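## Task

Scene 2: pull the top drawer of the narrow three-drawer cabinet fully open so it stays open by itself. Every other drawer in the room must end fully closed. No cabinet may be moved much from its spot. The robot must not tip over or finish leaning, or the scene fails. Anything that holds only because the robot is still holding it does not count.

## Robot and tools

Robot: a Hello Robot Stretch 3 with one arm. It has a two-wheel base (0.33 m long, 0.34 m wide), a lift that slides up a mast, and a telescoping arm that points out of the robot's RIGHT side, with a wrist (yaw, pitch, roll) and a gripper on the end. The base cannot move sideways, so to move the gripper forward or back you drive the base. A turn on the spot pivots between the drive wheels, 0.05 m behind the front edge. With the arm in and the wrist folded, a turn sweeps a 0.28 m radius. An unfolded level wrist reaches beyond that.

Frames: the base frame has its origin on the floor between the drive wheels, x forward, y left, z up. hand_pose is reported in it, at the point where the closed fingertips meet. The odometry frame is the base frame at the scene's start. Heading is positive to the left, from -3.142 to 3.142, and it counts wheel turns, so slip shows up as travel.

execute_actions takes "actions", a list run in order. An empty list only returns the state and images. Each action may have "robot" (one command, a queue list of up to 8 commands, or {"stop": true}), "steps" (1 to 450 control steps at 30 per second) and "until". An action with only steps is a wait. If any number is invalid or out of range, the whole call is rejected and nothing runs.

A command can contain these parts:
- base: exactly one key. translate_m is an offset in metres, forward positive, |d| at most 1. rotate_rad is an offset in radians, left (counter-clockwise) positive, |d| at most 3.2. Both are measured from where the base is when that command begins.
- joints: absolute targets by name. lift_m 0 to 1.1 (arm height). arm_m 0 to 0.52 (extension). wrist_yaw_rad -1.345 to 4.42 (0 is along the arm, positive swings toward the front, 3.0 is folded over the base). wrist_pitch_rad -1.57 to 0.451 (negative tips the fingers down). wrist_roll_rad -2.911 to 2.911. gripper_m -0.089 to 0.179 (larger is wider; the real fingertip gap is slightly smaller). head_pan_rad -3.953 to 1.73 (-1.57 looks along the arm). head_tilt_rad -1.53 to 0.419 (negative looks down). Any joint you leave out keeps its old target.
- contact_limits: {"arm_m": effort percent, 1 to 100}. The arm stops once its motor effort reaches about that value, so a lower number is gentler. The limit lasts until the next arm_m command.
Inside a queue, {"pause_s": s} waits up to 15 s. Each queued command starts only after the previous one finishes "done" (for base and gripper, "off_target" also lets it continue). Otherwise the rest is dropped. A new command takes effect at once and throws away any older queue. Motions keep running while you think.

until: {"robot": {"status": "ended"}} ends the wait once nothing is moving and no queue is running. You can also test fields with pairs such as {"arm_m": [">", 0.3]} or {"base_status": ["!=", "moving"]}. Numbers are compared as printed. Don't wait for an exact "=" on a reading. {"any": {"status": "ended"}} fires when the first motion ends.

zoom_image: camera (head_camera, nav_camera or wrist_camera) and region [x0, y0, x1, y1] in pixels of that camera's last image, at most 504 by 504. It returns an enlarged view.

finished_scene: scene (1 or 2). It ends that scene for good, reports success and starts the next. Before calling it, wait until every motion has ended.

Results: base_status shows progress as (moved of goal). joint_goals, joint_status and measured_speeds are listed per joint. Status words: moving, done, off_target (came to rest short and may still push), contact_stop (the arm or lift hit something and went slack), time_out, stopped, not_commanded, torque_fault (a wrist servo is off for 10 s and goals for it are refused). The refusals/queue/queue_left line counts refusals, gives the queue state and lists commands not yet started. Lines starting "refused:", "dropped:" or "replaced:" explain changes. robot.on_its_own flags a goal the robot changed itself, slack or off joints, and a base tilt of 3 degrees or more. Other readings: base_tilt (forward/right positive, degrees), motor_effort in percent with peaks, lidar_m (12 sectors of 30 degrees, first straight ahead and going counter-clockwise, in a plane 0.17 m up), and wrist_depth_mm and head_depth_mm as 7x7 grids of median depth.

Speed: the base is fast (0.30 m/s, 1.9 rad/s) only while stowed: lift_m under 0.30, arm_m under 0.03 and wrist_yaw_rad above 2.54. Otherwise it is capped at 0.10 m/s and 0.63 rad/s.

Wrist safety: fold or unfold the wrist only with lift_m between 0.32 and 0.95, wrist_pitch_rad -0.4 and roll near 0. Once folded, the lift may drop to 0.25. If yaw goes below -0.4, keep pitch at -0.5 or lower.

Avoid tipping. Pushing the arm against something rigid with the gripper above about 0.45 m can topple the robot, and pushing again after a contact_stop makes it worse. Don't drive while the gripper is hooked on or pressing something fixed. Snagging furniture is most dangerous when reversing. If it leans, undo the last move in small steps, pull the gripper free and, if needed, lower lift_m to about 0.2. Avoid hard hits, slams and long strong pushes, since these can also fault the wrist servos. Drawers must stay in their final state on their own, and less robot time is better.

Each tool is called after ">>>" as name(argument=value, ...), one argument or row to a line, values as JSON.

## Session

>>> execute_actions(
  actions=[
    {"robot":{"joints":{"head_tilt_rad":-0.4}},"steps":200,"until":{"robot":{"status":"ended"}}},
  ],
)

>>> execute_actions(
  actions=[
    {"robot":{"joints":{"head_pan_rad":1.6}},"steps":200,"until":{"robot":{"status":"ended"}}},
  ],
)

>>> execute_actions(
  actions=[
    {"robot":{"joints":{"head_pan_rad":-1.6}},"steps":200,"until":{"robot":{"status":"ended"}}},
  ],
)

>>> execute_actions(
  actions=[
    {"robot":{"joints":{"head_pan_rad":-3.2}},"steps":200,"until":{"robot":{"status":"ended"}}},
  ],
)

Scene clock: 0.83 s.
robot.base_odometry: x=+0.000 y=+0.000 heading=+0.000 (m, m, rad; robot's odometry frame)
robot.turned_by_wheels: +0.000 (rad since the last result)
robot.turned_by_imu: +0.000 (rad since the last result)
robot.base_tilt: forward=+2.2 right=+0.7 (deg)
robot.lidar_m: 1.20 1.20 1.64 1.93 1.99 2.19 1.52 1.58 2.93 2.45 2.23 1.74
robot.head_depth_mm: 1428 1531 1624 1747 1908 1781 1417 / 1425 1520 1625 1751 1892 1790 1428 / 1422 1519 1624 1730 1902 1785 1429 / 1432 1513 1617 1748 1887 1803 1444 / 1426 1516 1614 1733 1866 1769 1460 / 1416 1511 1580 1254 1320 1416 1453 / 1417 1510 1578 1188 1287 1393 1462
robot.base_status: not_commanded
robot.joint_positions: lift_m=+0.567 arm_m=-0.001 wrist_yaw_rad=+3.063 wrist_pitch_rad=-0.588 wrist_roll_rad=-0.014 gripper_m=+0.037 head_pan_rad=-0.018 head_tilt_rad=-0.394
robot.joint_goals: lift_m=+0.567 arm_m=-0.001 wrist_yaw_rad=+3.063 wrist_pitch_rad=-0.588 wrist_roll_rad=-0.014 gripper_m=+0.037 head_pan_rad=-0.018 head_tilt_rad=-0.400
robot.joint_status: lift_m=not_commanded arm_m=not_commanded wrist_yaw_rad=not_commanded wrist_pitch_rad=not_commanded wrist_roll_rad=not_commanded gripper_m=not_commanded head_pan_rad=not_commanded head_tilt_rad=done
robot.measured_speeds: translate_m=+0.000 rotate_rad=+0.000 lift_m=+0.000 arm_m=+0.000 wrist_yaw_rad=+0.000 wrist_pitch_rad=+0.000 wrist_roll_rad=+0.000 head_pan_rad=+0.000 head_tilt_rad=+0.000
robot: refusals=0 queue=done queue_left=0
robot.motor_effort: left_wheel=+0(1) right_wheel=+0(0) lift_m=+18(18) arm_m=+0(1) wrist_yaw_rad=+1(0) wrist_pitch_rad=+5(5) wrist_roll_rad=+0(0) gripper_m=+0(0) head_pan_rad=+0(0) head_tilt_rad=-3(33) (%)
robot.hand_pose: x=-0.0055 y=+0.0552 z=+0.5437 quat_wxyz=(+0.230, +0.679, +0.180, +0.673) (m; robot's base frame)
robot.wrist_depth_mm: - - - - - - - / - - - - - - - / - - - - - - - / - - - - - - - / 843 838 - 881 886 902 901 / 744 736 - 751 757 774 774 / 641 659 - 670 655 683 686
pictures: head_camera (sideways: a quarter turn clockwise sets it upright), nav_camera (sideways: a quarter turn counterclockwise sets it upright), wrist_camera
Images, in order (width x height): head_camera 896x504, nav_camera 672x504, wrist_camera 644x364.

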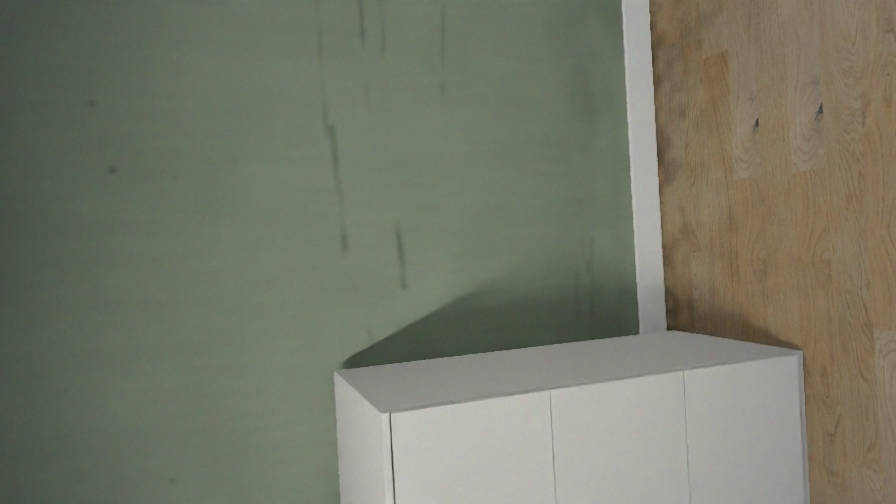

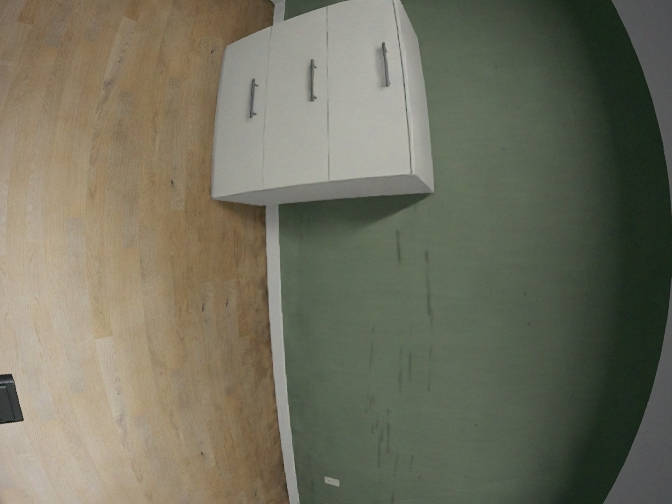

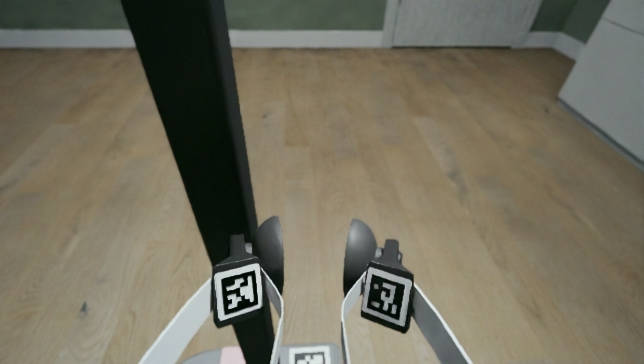

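Scene clock: 2.20 s.
robot.base_odometry: x=+0.000 y=+0.000 heading=+0.000 (m, m, rad; robot's odometry frame)
robot.turned_by_wheels: +0.000 (rad since the last result)
robot.turned_by_imu: +0.000 (rad since the last result)
robot.base_tilt: forward=+2.1 right=+0.7 (deg)
robot.lidar_m: 1.20 1.20 1.64 1.93 1.99 2.20 1.53 1.58 2.92 2.45 2.23 1.74
robot.head_depth_mm: 1634 1720 1846 2010 2140 1771 1425 / 1643 1757 1879 2031 2179 1779 1425 / 1649 1763 1898 2040 2184 1804 1428 / 1659 1757 1875 2047 2183 1821 1446 / 1664 1768 1897 2045 2194 1837 1462 / 1670 1779 1914 2054 2193 1851 1469 / 1654 1765 1902 2074 2202 1909 -
robot.base_status: not_commanded
robot.joint_positions: lift_m=+0.567 arm_m=-0.001 wrist_yaw_rad=+3.063 wrist_pitch_rad=-0.588 wrist_roll_rad=-0.014 gripper_m=+0.037 head_pan_rad=+1.593 head_tilt_rad=-0.395
robot.joint_goals: lift_m=+0.567 arm_m=-0.001 wrist_yaw_rad=+3.063 wrist_pitch_rad=-0.588 wrist_roll_rad=-0.014 gripper_m=+0.037 head_pan_rad=+1.600 head_tilt_rad=-0.400
robot.joint_status: lift_m=not_commanded arm_m=not_commanded wrist_yaw_rad=not_commanded wrist_pitch_rad=not_commanded wrist_roll_rad=not_commanded gripper_m=not_commanded head_pan_rad=done head_tilt_rad=done
robot.measured_speeds: translate_m=+0.000 rotate_rad=+0.000 lift_m=+0.000 arm_m=+0.000 wrist_yaw_rad=+0.000 wrist_pitch_rad=+0.000 wrist_roll_rad=+0.000 head_pan_rad=+0.000 head_tilt_rad=+0.000
robot: refusals=0 queue=done queue_left=0
robot.motor_effort: left_wheel=+0(1) right_wheel=+0(0) lift_m=+18(18) arm_m=+0(0) wrist_yaw_rad=+0(0) wrist_pitch_rad=+5(5) wrist_roll_rad=+1(0) gripper_m=+0(0) head_pan_rad=+3(28) head_tilt_rad=-3(4) (%)
robot.hand_pose: x=-0.0055 y=+0.0552 z=+0.5437 quat_wxyz=(+0.230, +0.679, +0.180, +0.673) (m; robot's base frame)
robot.wrist_depth_mm: - - - - - - - / - - - - - - - / - - - - - - - / 987 984 - - - - - / 848 845 - 884 892 888 912 / 740 736 - 753 752 767 787 / 646 654 - 679 657 674 680
pictures: head_camera (sideways: a quarter turn clockwise sets it upright), nav_camera (sideways: a quarter turn counterclockwise sets it upright), wrist_camera
Images, in order (width x height): head_camera 896x504, nav_camera 672x504, wrist_camera 644x364.

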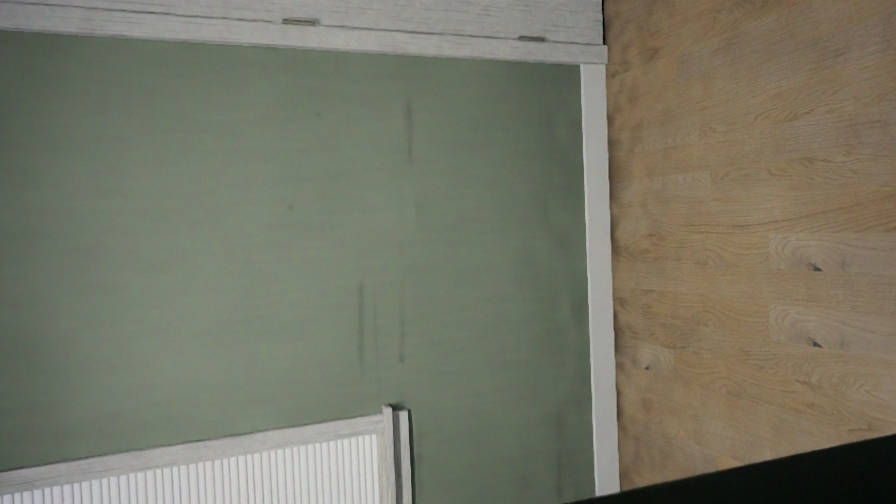

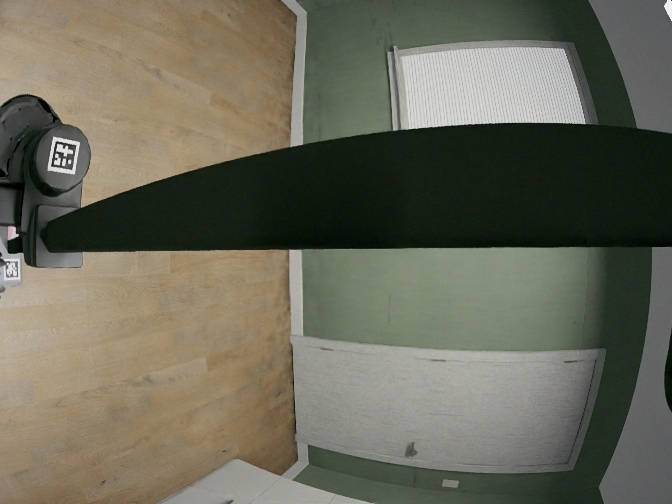

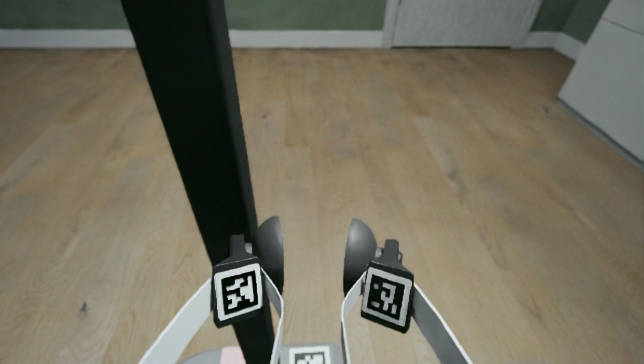

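Scene clock: 4.23 s.
robot.base_odometry: x=+0.000 y=+0.000 heading=+0.000 (m, m, rad; robot's odometry frame)
robot.turned_by_wheels: +0.000 (rad since the last result)
robot.turned_by_imu: +0.000 (rad since the last result)
robot.base_tilt: forward=+2.1 right=+0.8 (deg)
robot.lidar_m: 1.20 1.20 1.64 1.93 2.00 2.19 1.52 1.58 2.91 2.45 2.24 1.75
robot.head_depth_mm: 2522 2649 2784 3045 2374 1776 1420 / 2507 2685 2769 3067 2387 1792 1424 / 2487 2633 2792 3014 2456 1803 1430 / 2491 2673 2849 3056 2434 1817 1445 / 2465 2633 2827 3053 2474 1821 1450 / 2498 2632 2786 2856 2417 1849 1469 / 2452 2631 2802 2257 2384 1868 1480
robot.base_status: not_commanded
robot.joint_positions: lift_m=+0.567 arm_m=-0.001 wrist_yaw_rad=+3.063 wrist_pitch_rad=-0.588 wrist_roll_rad=-0.014 gripper_m=+0.037 head_pan_rad=-1.593 head_tilt_rad=-0.395
robot.joint_goals: lift_m=+0.567 arm_m=-0.001 wrist_yaw_rad=+3.063 wrist_pitch_rad=-0.588 wrist_roll_rad=-0.014 gripper_m=+0.037 head_pan_rad=-1.600 head_tilt_rad=-0.400
robot.joint_status: lift_m=not_commanded arm_m=not_commanded wrist_yaw_rad=not_commanded wrist_pitch_rad=not_commanded wrist_roll_rad=not_commanded gripper_m=not_commanded head_pan_rad=done head_tilt_rad=done
robot.measured_speeds: translate_m=+0.000 rotate_rad=+0.000 lift_m=+0.000 arm_m=+0.000 wrist_yaw_rad=+0.000 wrist_pitch_rad=+0.000 wrist_roll_rad=+0.000 head_pan_rad=+0.000 head_tilt_rad=+0.000
robot: refusals=0 queue=done queue_left=0
robot.motor_effort: left_wheel=+0(0) right_wheel=+0(0) lift_m=+18(18) arm_m=+0(0) wrist_yaw_rad=+0(0) wrist_pitch_rad=+5(5) wrist_roll_rad=+0(0) gripper_m=+0(0) head_pan_rad=-2(27) head_tilt_rad=-3(3) (%)
robot.hand_pose: x=-0.0055 y=+0.0552 z=+0.5437 quat_wxyz=(+0.230, +0.679, +0.180, +0.673) (m; robot's base frame)
robot.wrist_depth_mm: - - - - - - - / - - - - - - - / - - - - - - - / 998 995 - - - - - / 849 849 - 873 889 885 899 / 731 746 - 759 756 784 764 / 642 659 - 679 656 682 674
pictures: head_camera (sideways: a quarter turn clockwise sets it upright), nav_camera (sideways: a quarter turn counterclockwise sets it upright), wrist_camera
Images, in order (width x height): head_camera 896x504, nav_camera 672x504, wrist_camera 644x364.

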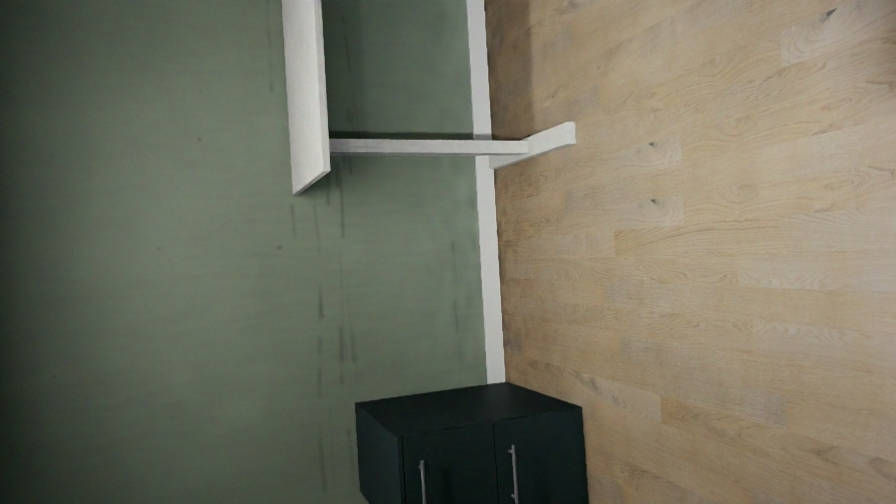

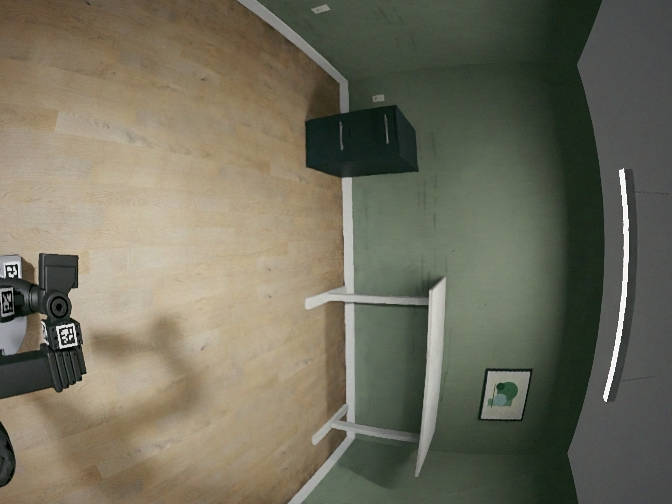

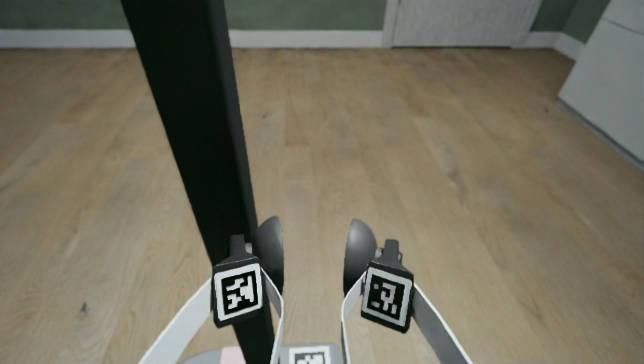

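Scene clock: 5.57 s.
robot.base_odometry: x=+0.000 y=+0.000 heading=+0.000 (m, m, rad; robot's odometry frame)
robot.turned_by_wheels: +0.000 (rad since the last result)
robot.turned_by_imu: +0.000 (rad since the last result)
robot.base_tilt: forward=+2.1 right=+0.6 (deg)
robot.lidar_m: 1.20 1.20 1.64 1.93 1.99 2.19 1.52 1.58 2.91 2.45 2.24 1.74
robot.head_depth_mm: 1862 1977 2101 2276 2394 1773 1425 / 1843 1972 2138 2270 2374 1787 1428 / 1822 1952 2107 2256 2328 1796 1440 / 1850 1940 2083 2196 2319 1820 1438 / 1820 1946 2064 2158 1733 1806 1460 / 1817 1928 2040 2156 1741 1811 1479 / 1777 1907 2044 2218 2332 1862 1490
robot.base_status: not_commanded
robot.joint_positions: lift_m=+0.567 arm_m=-0.001 wrist_yaw_rad=+3.063 wrist_pitch_rad=-0.588 wrist_roll_rad=-0.014 gripper_m=+0.037 head_pan_rad=-3.193 head_tilt_rad=-0.395
robot.joint_goals: lift_m=+0.567 arm_m=-0.001 wrist_yaw_rad=+3.063 wrist_pitch_rad=-0.588 wrist_roll_rad=-0.014 gripper_m=+0.037 head_pan_rad=-3.200 head_tilt_rad=-0.400
robot.joint_status: lift_m=not_commanded arm_m=not_commanded wrist_yaw_rad=not_commanded wrist_pitch_rad=not_commanded wrist_roll_rad=not_commanded gripper_m=not_commanded head_pan_rad=done head_tilt_rad=done
robot.measured_speeds: translate_m=+0.000 rotate_rad=+0.000 lift_m=+0.000 arm_m=+0.000 wrist_yaw_rad=+0.000 wrist_pitch_rad=+0.000 wrist_roll_rad=+0.000 head_pan_rad=+0.000 head_tilt_rad=+0.000
robot: refusals=0 queue=done queue_left=0
robot.motor_effort: left_wheel=+0(0) right_wheel=+0(0) lift_m=+18(18) arm_m=+0(0) wrist_yaw_rad=+0(0) wrist_pitch_rad=+5(6) wrist_roll_rad=+0(0) gripper_m=+0(0) head_pan_rad=-1(29) head_tilt_rad=-2(3) (%)
robot.hand_pose: x=-0.0055 y=+0.0552 z=+0.5437 quat_wxyz=(+0.230, +0.679, +0.180, +0.673) (m; robot's base frame)
robot.wrist_depth_mm: - - - - - - - / - - - - - - - / - - - - - - - / 988 989 - - - - - / 829 847 - 895 878 884 896 / 730 730 - 752 764 758 771 / 641 658 - 674 644 679 683
pictures: head_camera (sideways: a quarter turn clockwise sets it upright), nav_camera (sideways: a quarter turn counterclockwise sets it upright), wrist_camera
Images, in order (width x height): head_camera 896x504, nav_camera 672x504, wrist_camera 644x364.

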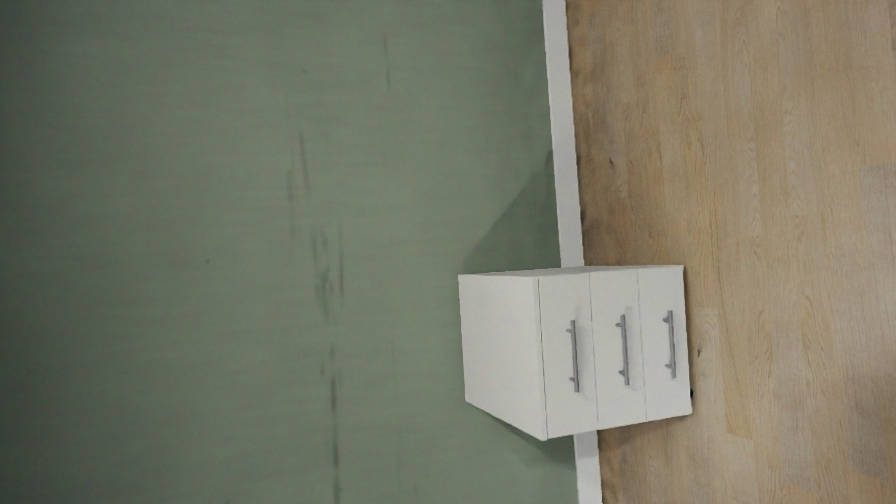

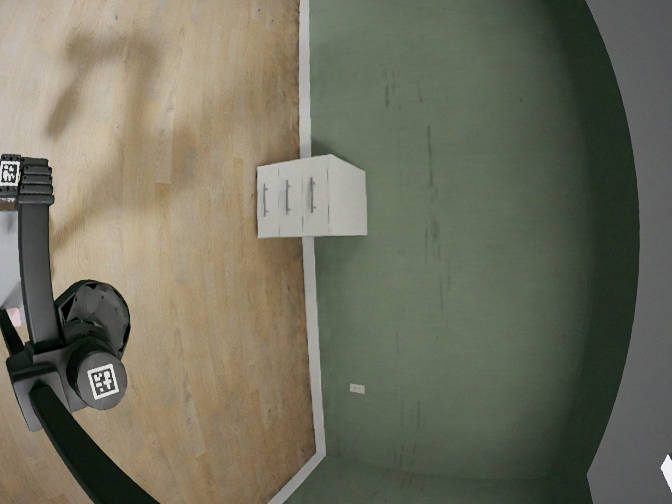

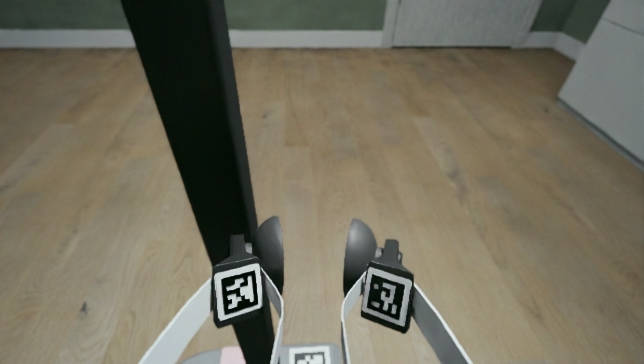

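>>> execute_actions(
  actions=[
    {"robot":[{"base":{"rotate_rad":0.414},"joints":{"lift_m":0.29,"wrist_yaw_rad":3.0,"wrist_pitch_rad":-0.4,"head_pan_rad":-1.57,"head_tilt_rad":-0.8}},{"base":{"translate_m":-0.72}},{"base":{"rotate_rad":-1.97}},{"joints":{"lift_m":0.325}},{"joints":{"wrist_yaw_rad":0.0,"gripper_m":0.07}},{"joints":{"wrist_pitch_rad":0.0,"wrist_roll_rad":1.57,"arm_m":0.2}}],"steps":450,"until":{"robot":{"status":"ended"}}},
    {"steps":300,"until":{"robot":{"status":"ended"}}},
  ],
)

Scene clock: 21.73 s.
robot.base_odometry: x=-0.659 y=-0.290 heading=-1.556 (m, m, rad; robot's odometry frame)
robot.turned_by_wheels: -1.556 (rad since the last result)
robot.turned_by_imu: -1.553 (rad since the last result)
robot.base_tilt: forward=+2.2 right=+0.8 (deg)
robot.lidar_m: 2.15 2.27 2.41 2.10 1.91 2.28 2.21 2.04 0.89 0.86 1.50 2.07
robot.head_depth_mm: 1236 1408 1632 1802 1533 1307 1147 / 1244 1417 1565 1195 1451 1340 1146 / 1242 1411 1404 1190 1398 1374 1136 / 1240 1408 1437 1201 1414 1352 1159 / 1238 1409 1556 1761 1523 1331 1159 / 1235 1408 1623 1842 1581 1344 1173 / 1238 1410 1623 1841 1590 1348 1175
robot.base_status: done (rotate_rad -1.9699 of -1.9700)
robot.joint_positions: lift_m=+0.325 arm_m=+0.200 wrist_yaw_rad=+0.001 wrist_pitch_rad=-0.023 wrist_roll_rad=+1.568 gripper_m=+0.070 head_pan_rad=-1.577 head_tilt_rad=-0.790
robot.joint_goals: lift_m=+0.325 arm_m=+0.200 wrist_yaw_rad=+0.000 wrist_pitch_rad=+0.000 wrist_roll_rad=+1.570 gripper_m=+0.070 head_pan_rad=-1.570 head_tilt_rad=-0.800
robot.joint_status: lift_m=done arm_m=done wrist_yaw_rad=done wrist_pitch_rad=done wrist_roll_rad=done gripper_m=done head_pan_rad=done head_tilt_rad=done
robot.measured_speeds: translate_m=+0.000 rotate_rad=+0.000 lift_m=+0.000 arm_m=+0.000 wrist_yaw_rad=+0.000 wrist_pitch_rad=+0.000 wrist_roll_rad=+0.000 head_pan_rad=+0.000 head_tilt_rad=+0.000
robot: refusals=0 queue=done queue_left=0
robot.motor_effort: left_wheel=+3(15) right_wheel=-3(10) lift_m=+22(25) arm_m=+3(3) wrist_yaw_rad=-1(2) wrist_pitch_rad=+11(12) wrist_roll_rad=+1(3) gripper_m=+1(83) head_pan_rad=+3(27) head_tilt_rad=-6(34) (%)
robot.hand_pose: x=-0.0211 y=-0.6003 z=+0.4332 quat_wxyz=(+0.002, +0.000, -1.000, -0.012) (m; robot's base frame)
robot.wrist_depth_mm: 935 922 936 384 386 392 393 / 958 947 962 400 402 400 403 / 969 973 992 410 412 416 417 / 999 - - 423 426 425 430 / - - - 437 437 437 447 / - - 450 456 460 453 458 / - - - - - 687 485
pictures: head_camera (sideways: a quarter turn clockwise sets it upright), nav_camera (sideways: a quarter turn counterclockwise sets it upright), wrist_camera
Images, in order (width x height): head_camera 896x504, nav_camera 672x504, wrist_camera 644x364.

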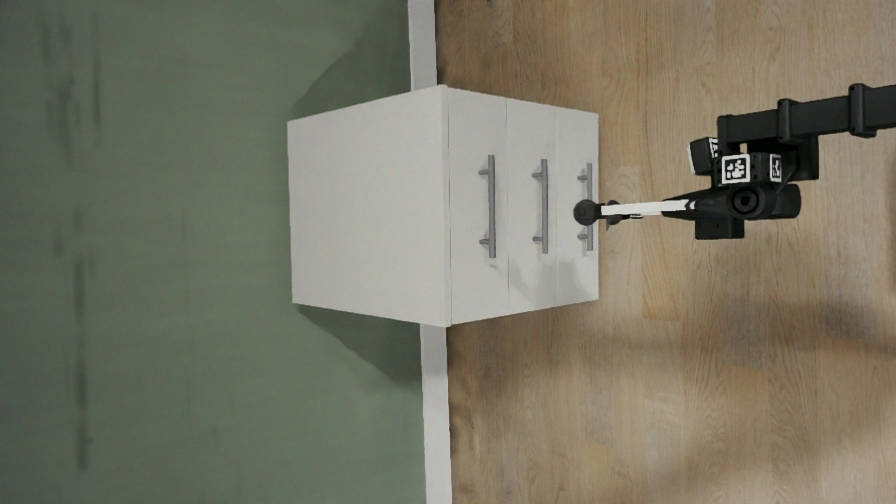

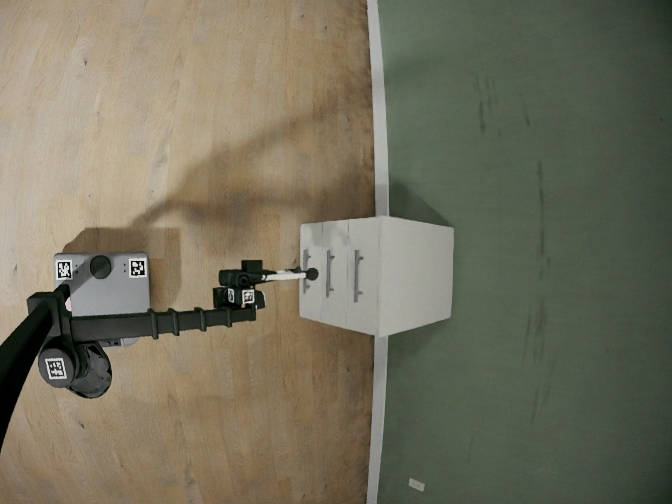

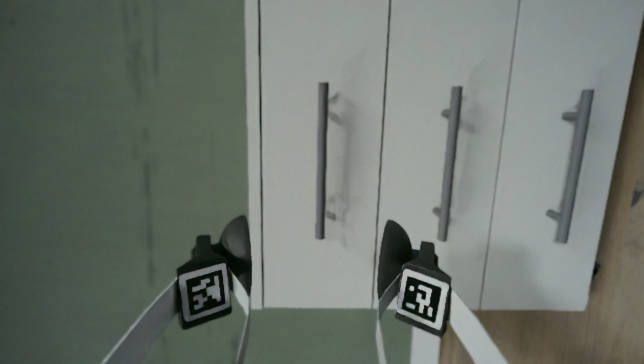

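>>> execute_actions(
  actions=[
    {"robot":{"base":{"rotate_rad":-0.045},"joints":{"lift_m":0.317,"arm_m":0.39}},"steps":450,"until":{"robot":{"status":"ended"}}},
  ],
)

Scene clock: 24.33 s.
robot.base_odometry: x=-0.659 y=-0.290 heading=-1.601 (m, m, rad; robot's odometry frame)
robot.turned_by_wheels: -0.045 (rad since the last result)
robot.turned_by_imu: -0.045 (rad since the last result)
robot.base_tilt: forward=+2.0 right=+0.8 (deg)
robot.lidar_m: 2.15 2.27 2.45 2.33 1.93 2.31 2.21 2.13 1.52 0.86 1.48 1.98
robot.head_depth_mm: 1253 1431 1657 1830 1535 1302 1145 / 1251 1424 1625 1760 1504 1312 1146 / 1247 1417 1424 1195 1319 1286 1147 / 1240 1411 1430 1199 1390 1335 1154 / 1231 1402 1511 1209 1452 1337 1164 / 1229 1394 1611 1800 1578 1336 1167 / 1224 1391 1614 1822 1591 1336 1174
robot.base_status: done (rotate_rad -0.0449 of -0.0450)
robot.joint_positions: lift_m=+0.317 arm_m=+0.390 wrist_yaw_rad=+0.001 wrist_pitch_rad=-0.023 wrist_roll_rad=+1.568 gripper_m=+0.070 head_pan_rad=-1.577 head_tilt_rad=-0.790
robot.joint_goals: lift_m=+0.317 arm_m=+0.390 wrist_yaw_rad=+0.000 wrist_pitch_rad=+0.000 wrist_roll_rad=+1.570 gripper_m=+0.070 head_pan_rad=-1.570 head_tilt_rad=-0.800
robot.joint_status: lift_m=done arm_m=done wrist_yaw_rad=done wrist_pitch_rad=done wrist_roll_rad=done gripper_m=done head_pan_rad=done head_tilt_rad=done
robot.measured_speeds: translate_m=+0.000 rotate_rad=+0.000 lift_m=+0.000 arm_m=+0.000 wrist_yaw_rad=+0.000 wrist_pitch_rad=+0.000 wrist_roll_rad=+0.000 head_pan_rad=+0.000 head_tilt_rad=+0.000
robot: refusals=0 queue=done queue_left=0
robot.motor_effort: left_wheel=+2(10) right_wheel=-2(10) lift_m=+14(20) arm_m=+3(4) wrist_yaw_rad=+0(1) wrist_pitch_rad=+11(11) wrist_roll_rad=+1(1) gripper_m=+0(1) head_pan_rad=+1(2) head_tilt_rad=-6(6) (%)
robot.hand_pose: x=-0.0212 y=-0.7904 z=+0.4258 quat_wxyz=(+0.002, +0.000, -1.000, -0.012) (m; robot's base frame)
robot.wrist_depth_mm: 753 763 213 214 215 216 218 / 778 788 218 219 221 223 222 / 792 796 224 224 226 227 228 / 805 804 230 229 231 231 233 / 826 836 234 235 237 239 240 / 850 847 240 241 242 242 247 / 861 852 247 246 250 250 253
pictures: head_camera (sideways: a quarter turn clockwise sets it upright), nav_camera (sideways: a quarter turn counterclockwise sets it upright), wrist_camera
Images, in order (width x height): head_camera 896x504, nav_camera 672x504, wrist_camera 644x364.

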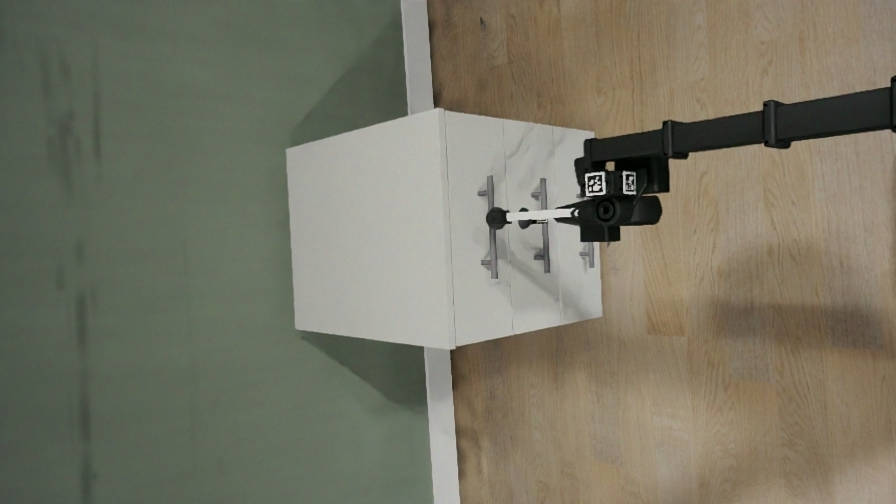

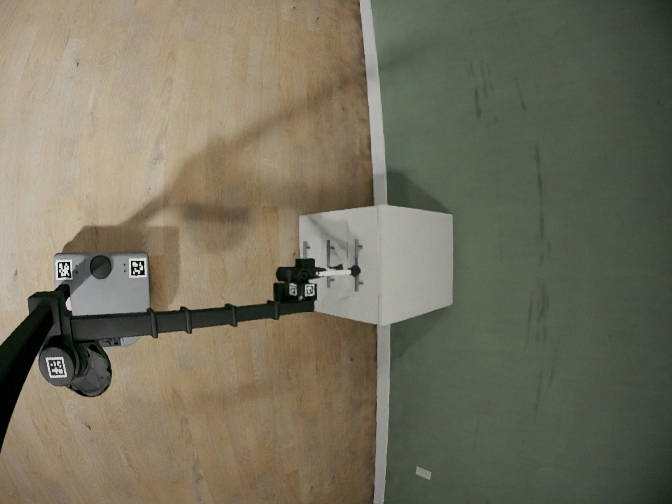

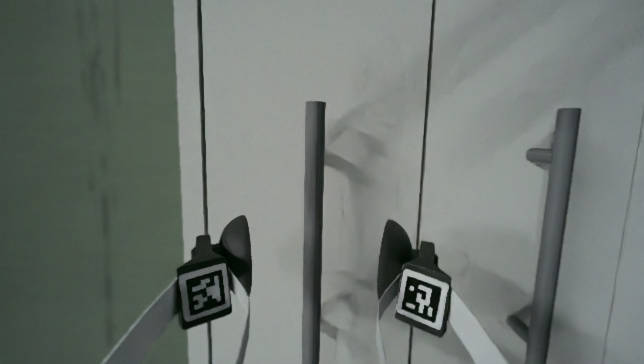

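>>> execute_actions(
  actions=[
    {"robot":{"joints":{"arm_m":0.443},"contact_limits":{"arm_m":8}},"steps":450,"until":{"robot":{"status":"ended"}}},
    {"robot":[{"joints":{"gripper_m":-0.07}},{"joints":{"arm_m":0.40}},{"joints":{"arm_m":0.13},"contact_limits":{"arm_m":8}},{"joints":{"arm_m":0.08},"contact_limits":{"arm_m":5}},{"joints":{"arm_m":0.04},"contact_limits":{"arm_m":5}}],"steps":450,"until":{"robot":{"status":"ended"}}},
  ],
)

Scene clock: 32.80 s.
robot.base_odometry: x=-0.659 y=-0.290 heading=-1.601 (m, m, rad; robot's odometry frame)
robot.turned_by_wheels: +0.000 (rad since the last result)
robot.turned_by_imu: -0.002 (rad since the last result)
robot.base_tilt: forward=+2.1 right=+0.9 (deg)
robot.lidar_m: 2.15 2.27 2.45 2.33 1.93 2.31 2.20 2.15 1.52 0.86 1.49 1.98
robot.head_depth_mm: 1262 1439 1672 1833 1533 1303 1140 / 1252 1427 1620 1769 1032 1252 1165 / 1244 1416 1413 1183 1012 1265 - / 1238 1411 1433 1163 1015 1274 1165 / 1242 1401 1520 1201 1047 1283 1166 / 1226 1402 1621 1819 1584 1340 1170 / 1218 1405 1603 1835 1589 1360 1178
robot.base_status: done (rotate_rad -0.0450 of -0.0450)
robot.joint_positions: lift_m=+0.317 arm_m=+0.096 wrist_yaw_rad=-0.009 wrist_pitch_rad=-0.018 wrist_roll_rad=+1.568 gripper_m=-0.047 head_pan_rad=-1.577 head_tilt_rad=-0.791
robot.joint_goals: lift_m=+0.317 arm_m=+0.096 wrist_yaw_rad=+0.000 wrist_pitch_rad=+0.000 wrist_roll_rad=+1.570 gripper_m=-0.048 head_pan_rad=-1.570 head_tilt_rad=-0.800
robot.joint_status: lift_m=done arm_m=contact_stop wrist_yaw_rad=done wrist_pitch_rad=done wrist_roll_rad=done gripper_m=done head_pan_rad=done head_tilt_rad=done
robot.measured_speeds: translate_m=+0.000 rotate_rad=+0.000 lift_m=+0.000 arm_m=+0.003 wrist_yaw_rad=+0.000 wrist_pitch_rad=+0.000 wrist_roll_rad=+0.000 head_pan_rad=+0.000 head_tilt_rad=+0.000
robot: refusals=0 queue=dropped queue_left=0
robot.on_its_own: gripper_m is held at -0.048, not at your -0.070, by its stall guard, which is still easing; arm_m is slack since a contact_stop, until your next command for it (your +0.080 is given up)
robot.motor_effort: left_wheel=+1(7) right_wheel=+1(5) lift_m=+15(16) arm_m=-2(9) wrist_yaw_rad=+11(13) wrist_pitch_rad=+9(11) wrist_roll_rad=+1(1) gripper_m=-22(99) head_pan_rad=+3(3) head_tilt_rad=-5(6) (%)
robot.contact_limits: arm_m 5 (drawing in: default 17, maximum 28; extending or still: default 25, maximum 40)
robot.hand_pose: x=-0.0236 y=-0.4963 z=+0.4268 quat_wxyz=(+0.002, -0.004, -1.000, -0.009) (m; robot's base frame)
robot.wrist_depth_mm: - - 165 165 166 708 492 / - - 168 169 169 508 495 / - - 171 172 174 516 487 / - - 176 176 177 531 487 / - - 180 163 181 545 484 / - - 184 149 186 557 488 / - - 189 189 191 721 483
pictures: head_camera (sideways: a quarter turn clockwise sets it upright), nav_camera (sideways: a quarter turn counterclockwise sets it upright), wrist_camera
dropped: robot: command 3 of its queue: arm_m: contact_stop
Images, in order (width x height): head_camera 896x504, nav_camera 672x504, wrist_camera 644x364.

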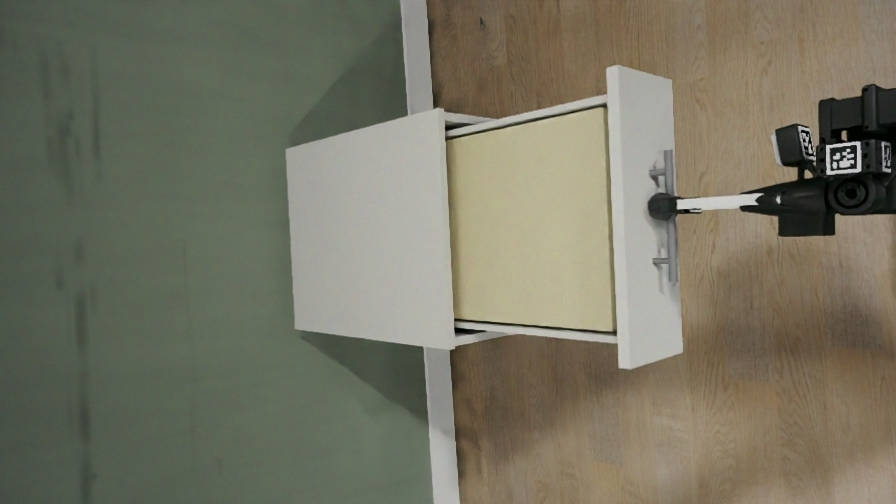

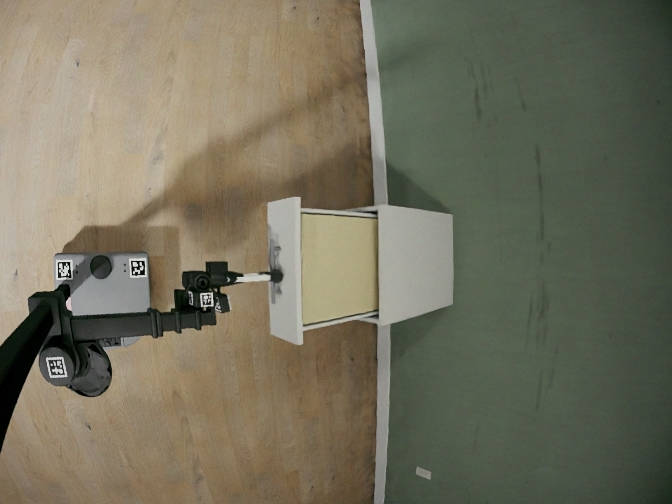

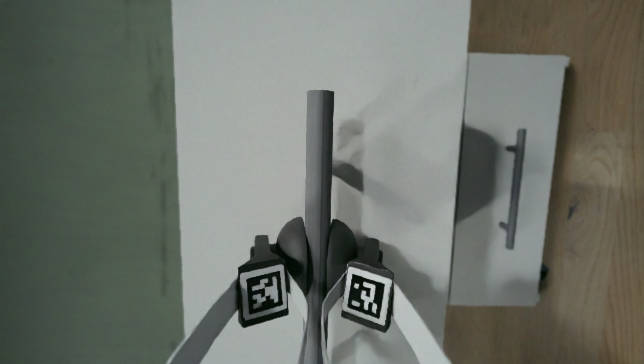

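Same travel (0.347) as before.

>>> execute_actions(
  actions=[
    {"robot":[{"joints":{"gripper_m":0.06}},{"joints":{"arm_m":0.04}}],"steps":450,"until":{"robot":{"status":"ended"}}},
  ],
)

>>> finished_scene(
  scene=2,
)

Scene clock: 35.87 s.
robot.base_odometry: x=-0.659 y=-0.290 heading=-1.601 (m, m, rad; robot's odometry frame)
robot.turned_by_wheels: +0.000 (rad since the last result)
robot.turned_by_imu: +0.000 (rad since the last result)
robot.base_tilt: forward=+2.3 right=+0.8 (deg)
robot.lidar_m: 2.15 2.27 2.45 2.33 1.93 2.32 2.21 2.13 1.52 0.86 1.49 1.98
robot.head_depth_mm: 1261 1433 1675 1814 1533 1306 1140 / 1249 1425 1623 1752 1028 1263 1167 / 1240 1420 1423 1177 1011 1258 1191 / 1237 1410 1440 1158 1006 1271 1158 / 1236 1400 1511 1202 1049 1281 1160 / 1235 1393 1608 1813 1582 1345 1172 / 1232 1392 1607 1825 1589 1354 1171
robot.base_status: done (rotate_rad -0.0450 of -0.0450)
robot.joint_positions: lift_m=+0.317 arm_m=+0.040 wrist_yaw_rad=-0.001 wrist_pitch_rad=-0.021 wrist_roll_rad=+1.568 gripper_m=+0.060 head_pan_rad=-1.577 head_tilt_rad=-0.791
robot.joint_goals: lift_m=+0.317 arm_m=+0.040 wrist_yaw_rad=+0.000 wrist_pitch_rad=+0.000 wrist_roll_rad=+1.570 gripper_m=+0.060 head_pan_rad=-1.570 head_tilt_rad=-0.800
robot.joint_status: lift_m=done arm_m=done wrist_yaw_rad=done wrist_pitch_rad=done wrist_roll_rad=done gripper_m=done head_pan_rad=done head_tilt_rad=done
robot.measured_speeds: translate_m=+0.000 rotate_rad=+0.000 lift_m=+0.000 arm_m=+0.000 wrist_yaw_rad=+0.000 wrist_pitch_rad=+0.000 wrist_roll_rad=+0.000 head_pan_rad=+0.000 head_tilt_rad=+0.000
robot: refusals=0 queue=done queue_left=0
robot.motor_effort: left_wheel=+0(1) right_wheel=+0(2) lift_m=+16(15) arm_m=-1(2) wrist_yaw_rad=+2(12) wrist_pitch_rad=+10(10) wrist_roll_rad=+1(1) gripper_m=+1(83) head_pan_rad=+2(3) head_tilt_rad=-5(5) (%)
robot.hand_pose: x=-0.0217 y=-0.4409 z=+0.4262 quat_wxyz=(+0.002, -0.001, -1.000, -0.011) (m; robot's base frame)
robot.wrist_depth_mm: - - 218 217 219 736 493 / - - 222 222 224 566 490 / - - 228 226 231 575 485 / - - 234 232 235 586 485 / - - 238 237 593 605 487 / - - - 243 - 639 486 / - - 252 249 614 655 485
pictures: head_camera (sideways: a quarter turn clockwise sets it upright), nav_camera (sideways: a quarter turn counterclockwise sets it upright), wrist_camera
Images, in order (width x height): head_camera 896x504, nav_camera 672x504, wrist_camera 644x364.

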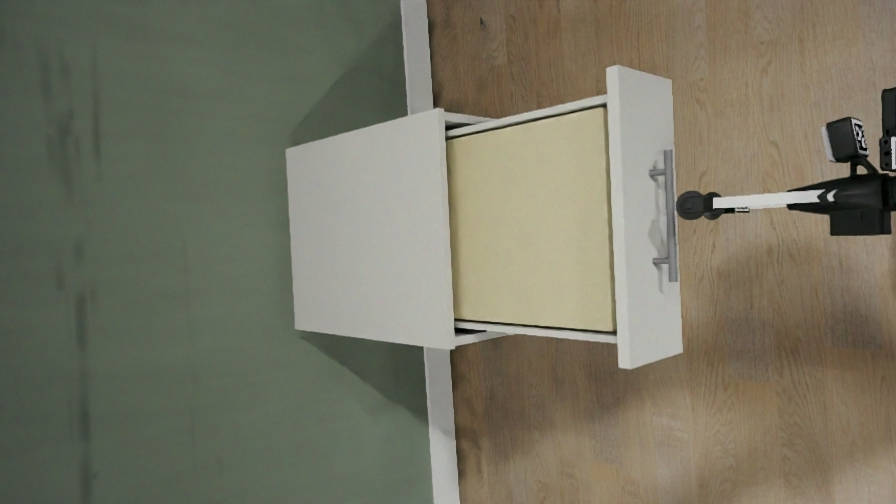

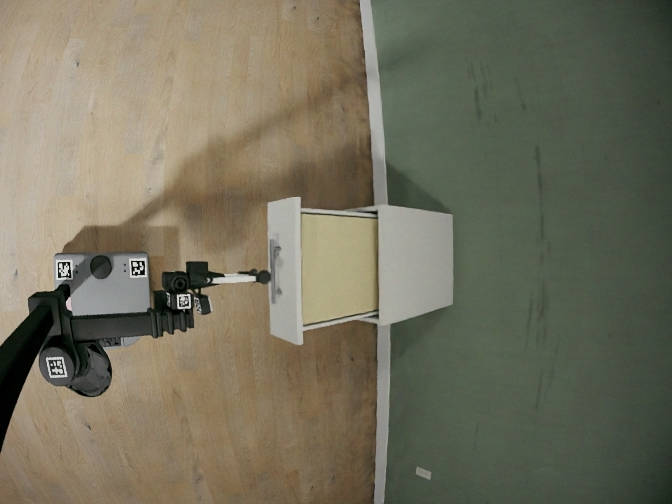

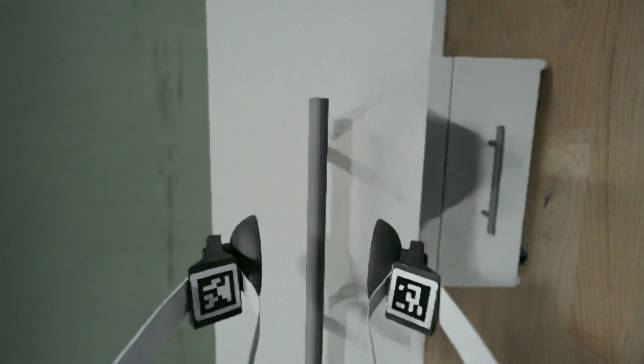

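The scene is finished: the task was done.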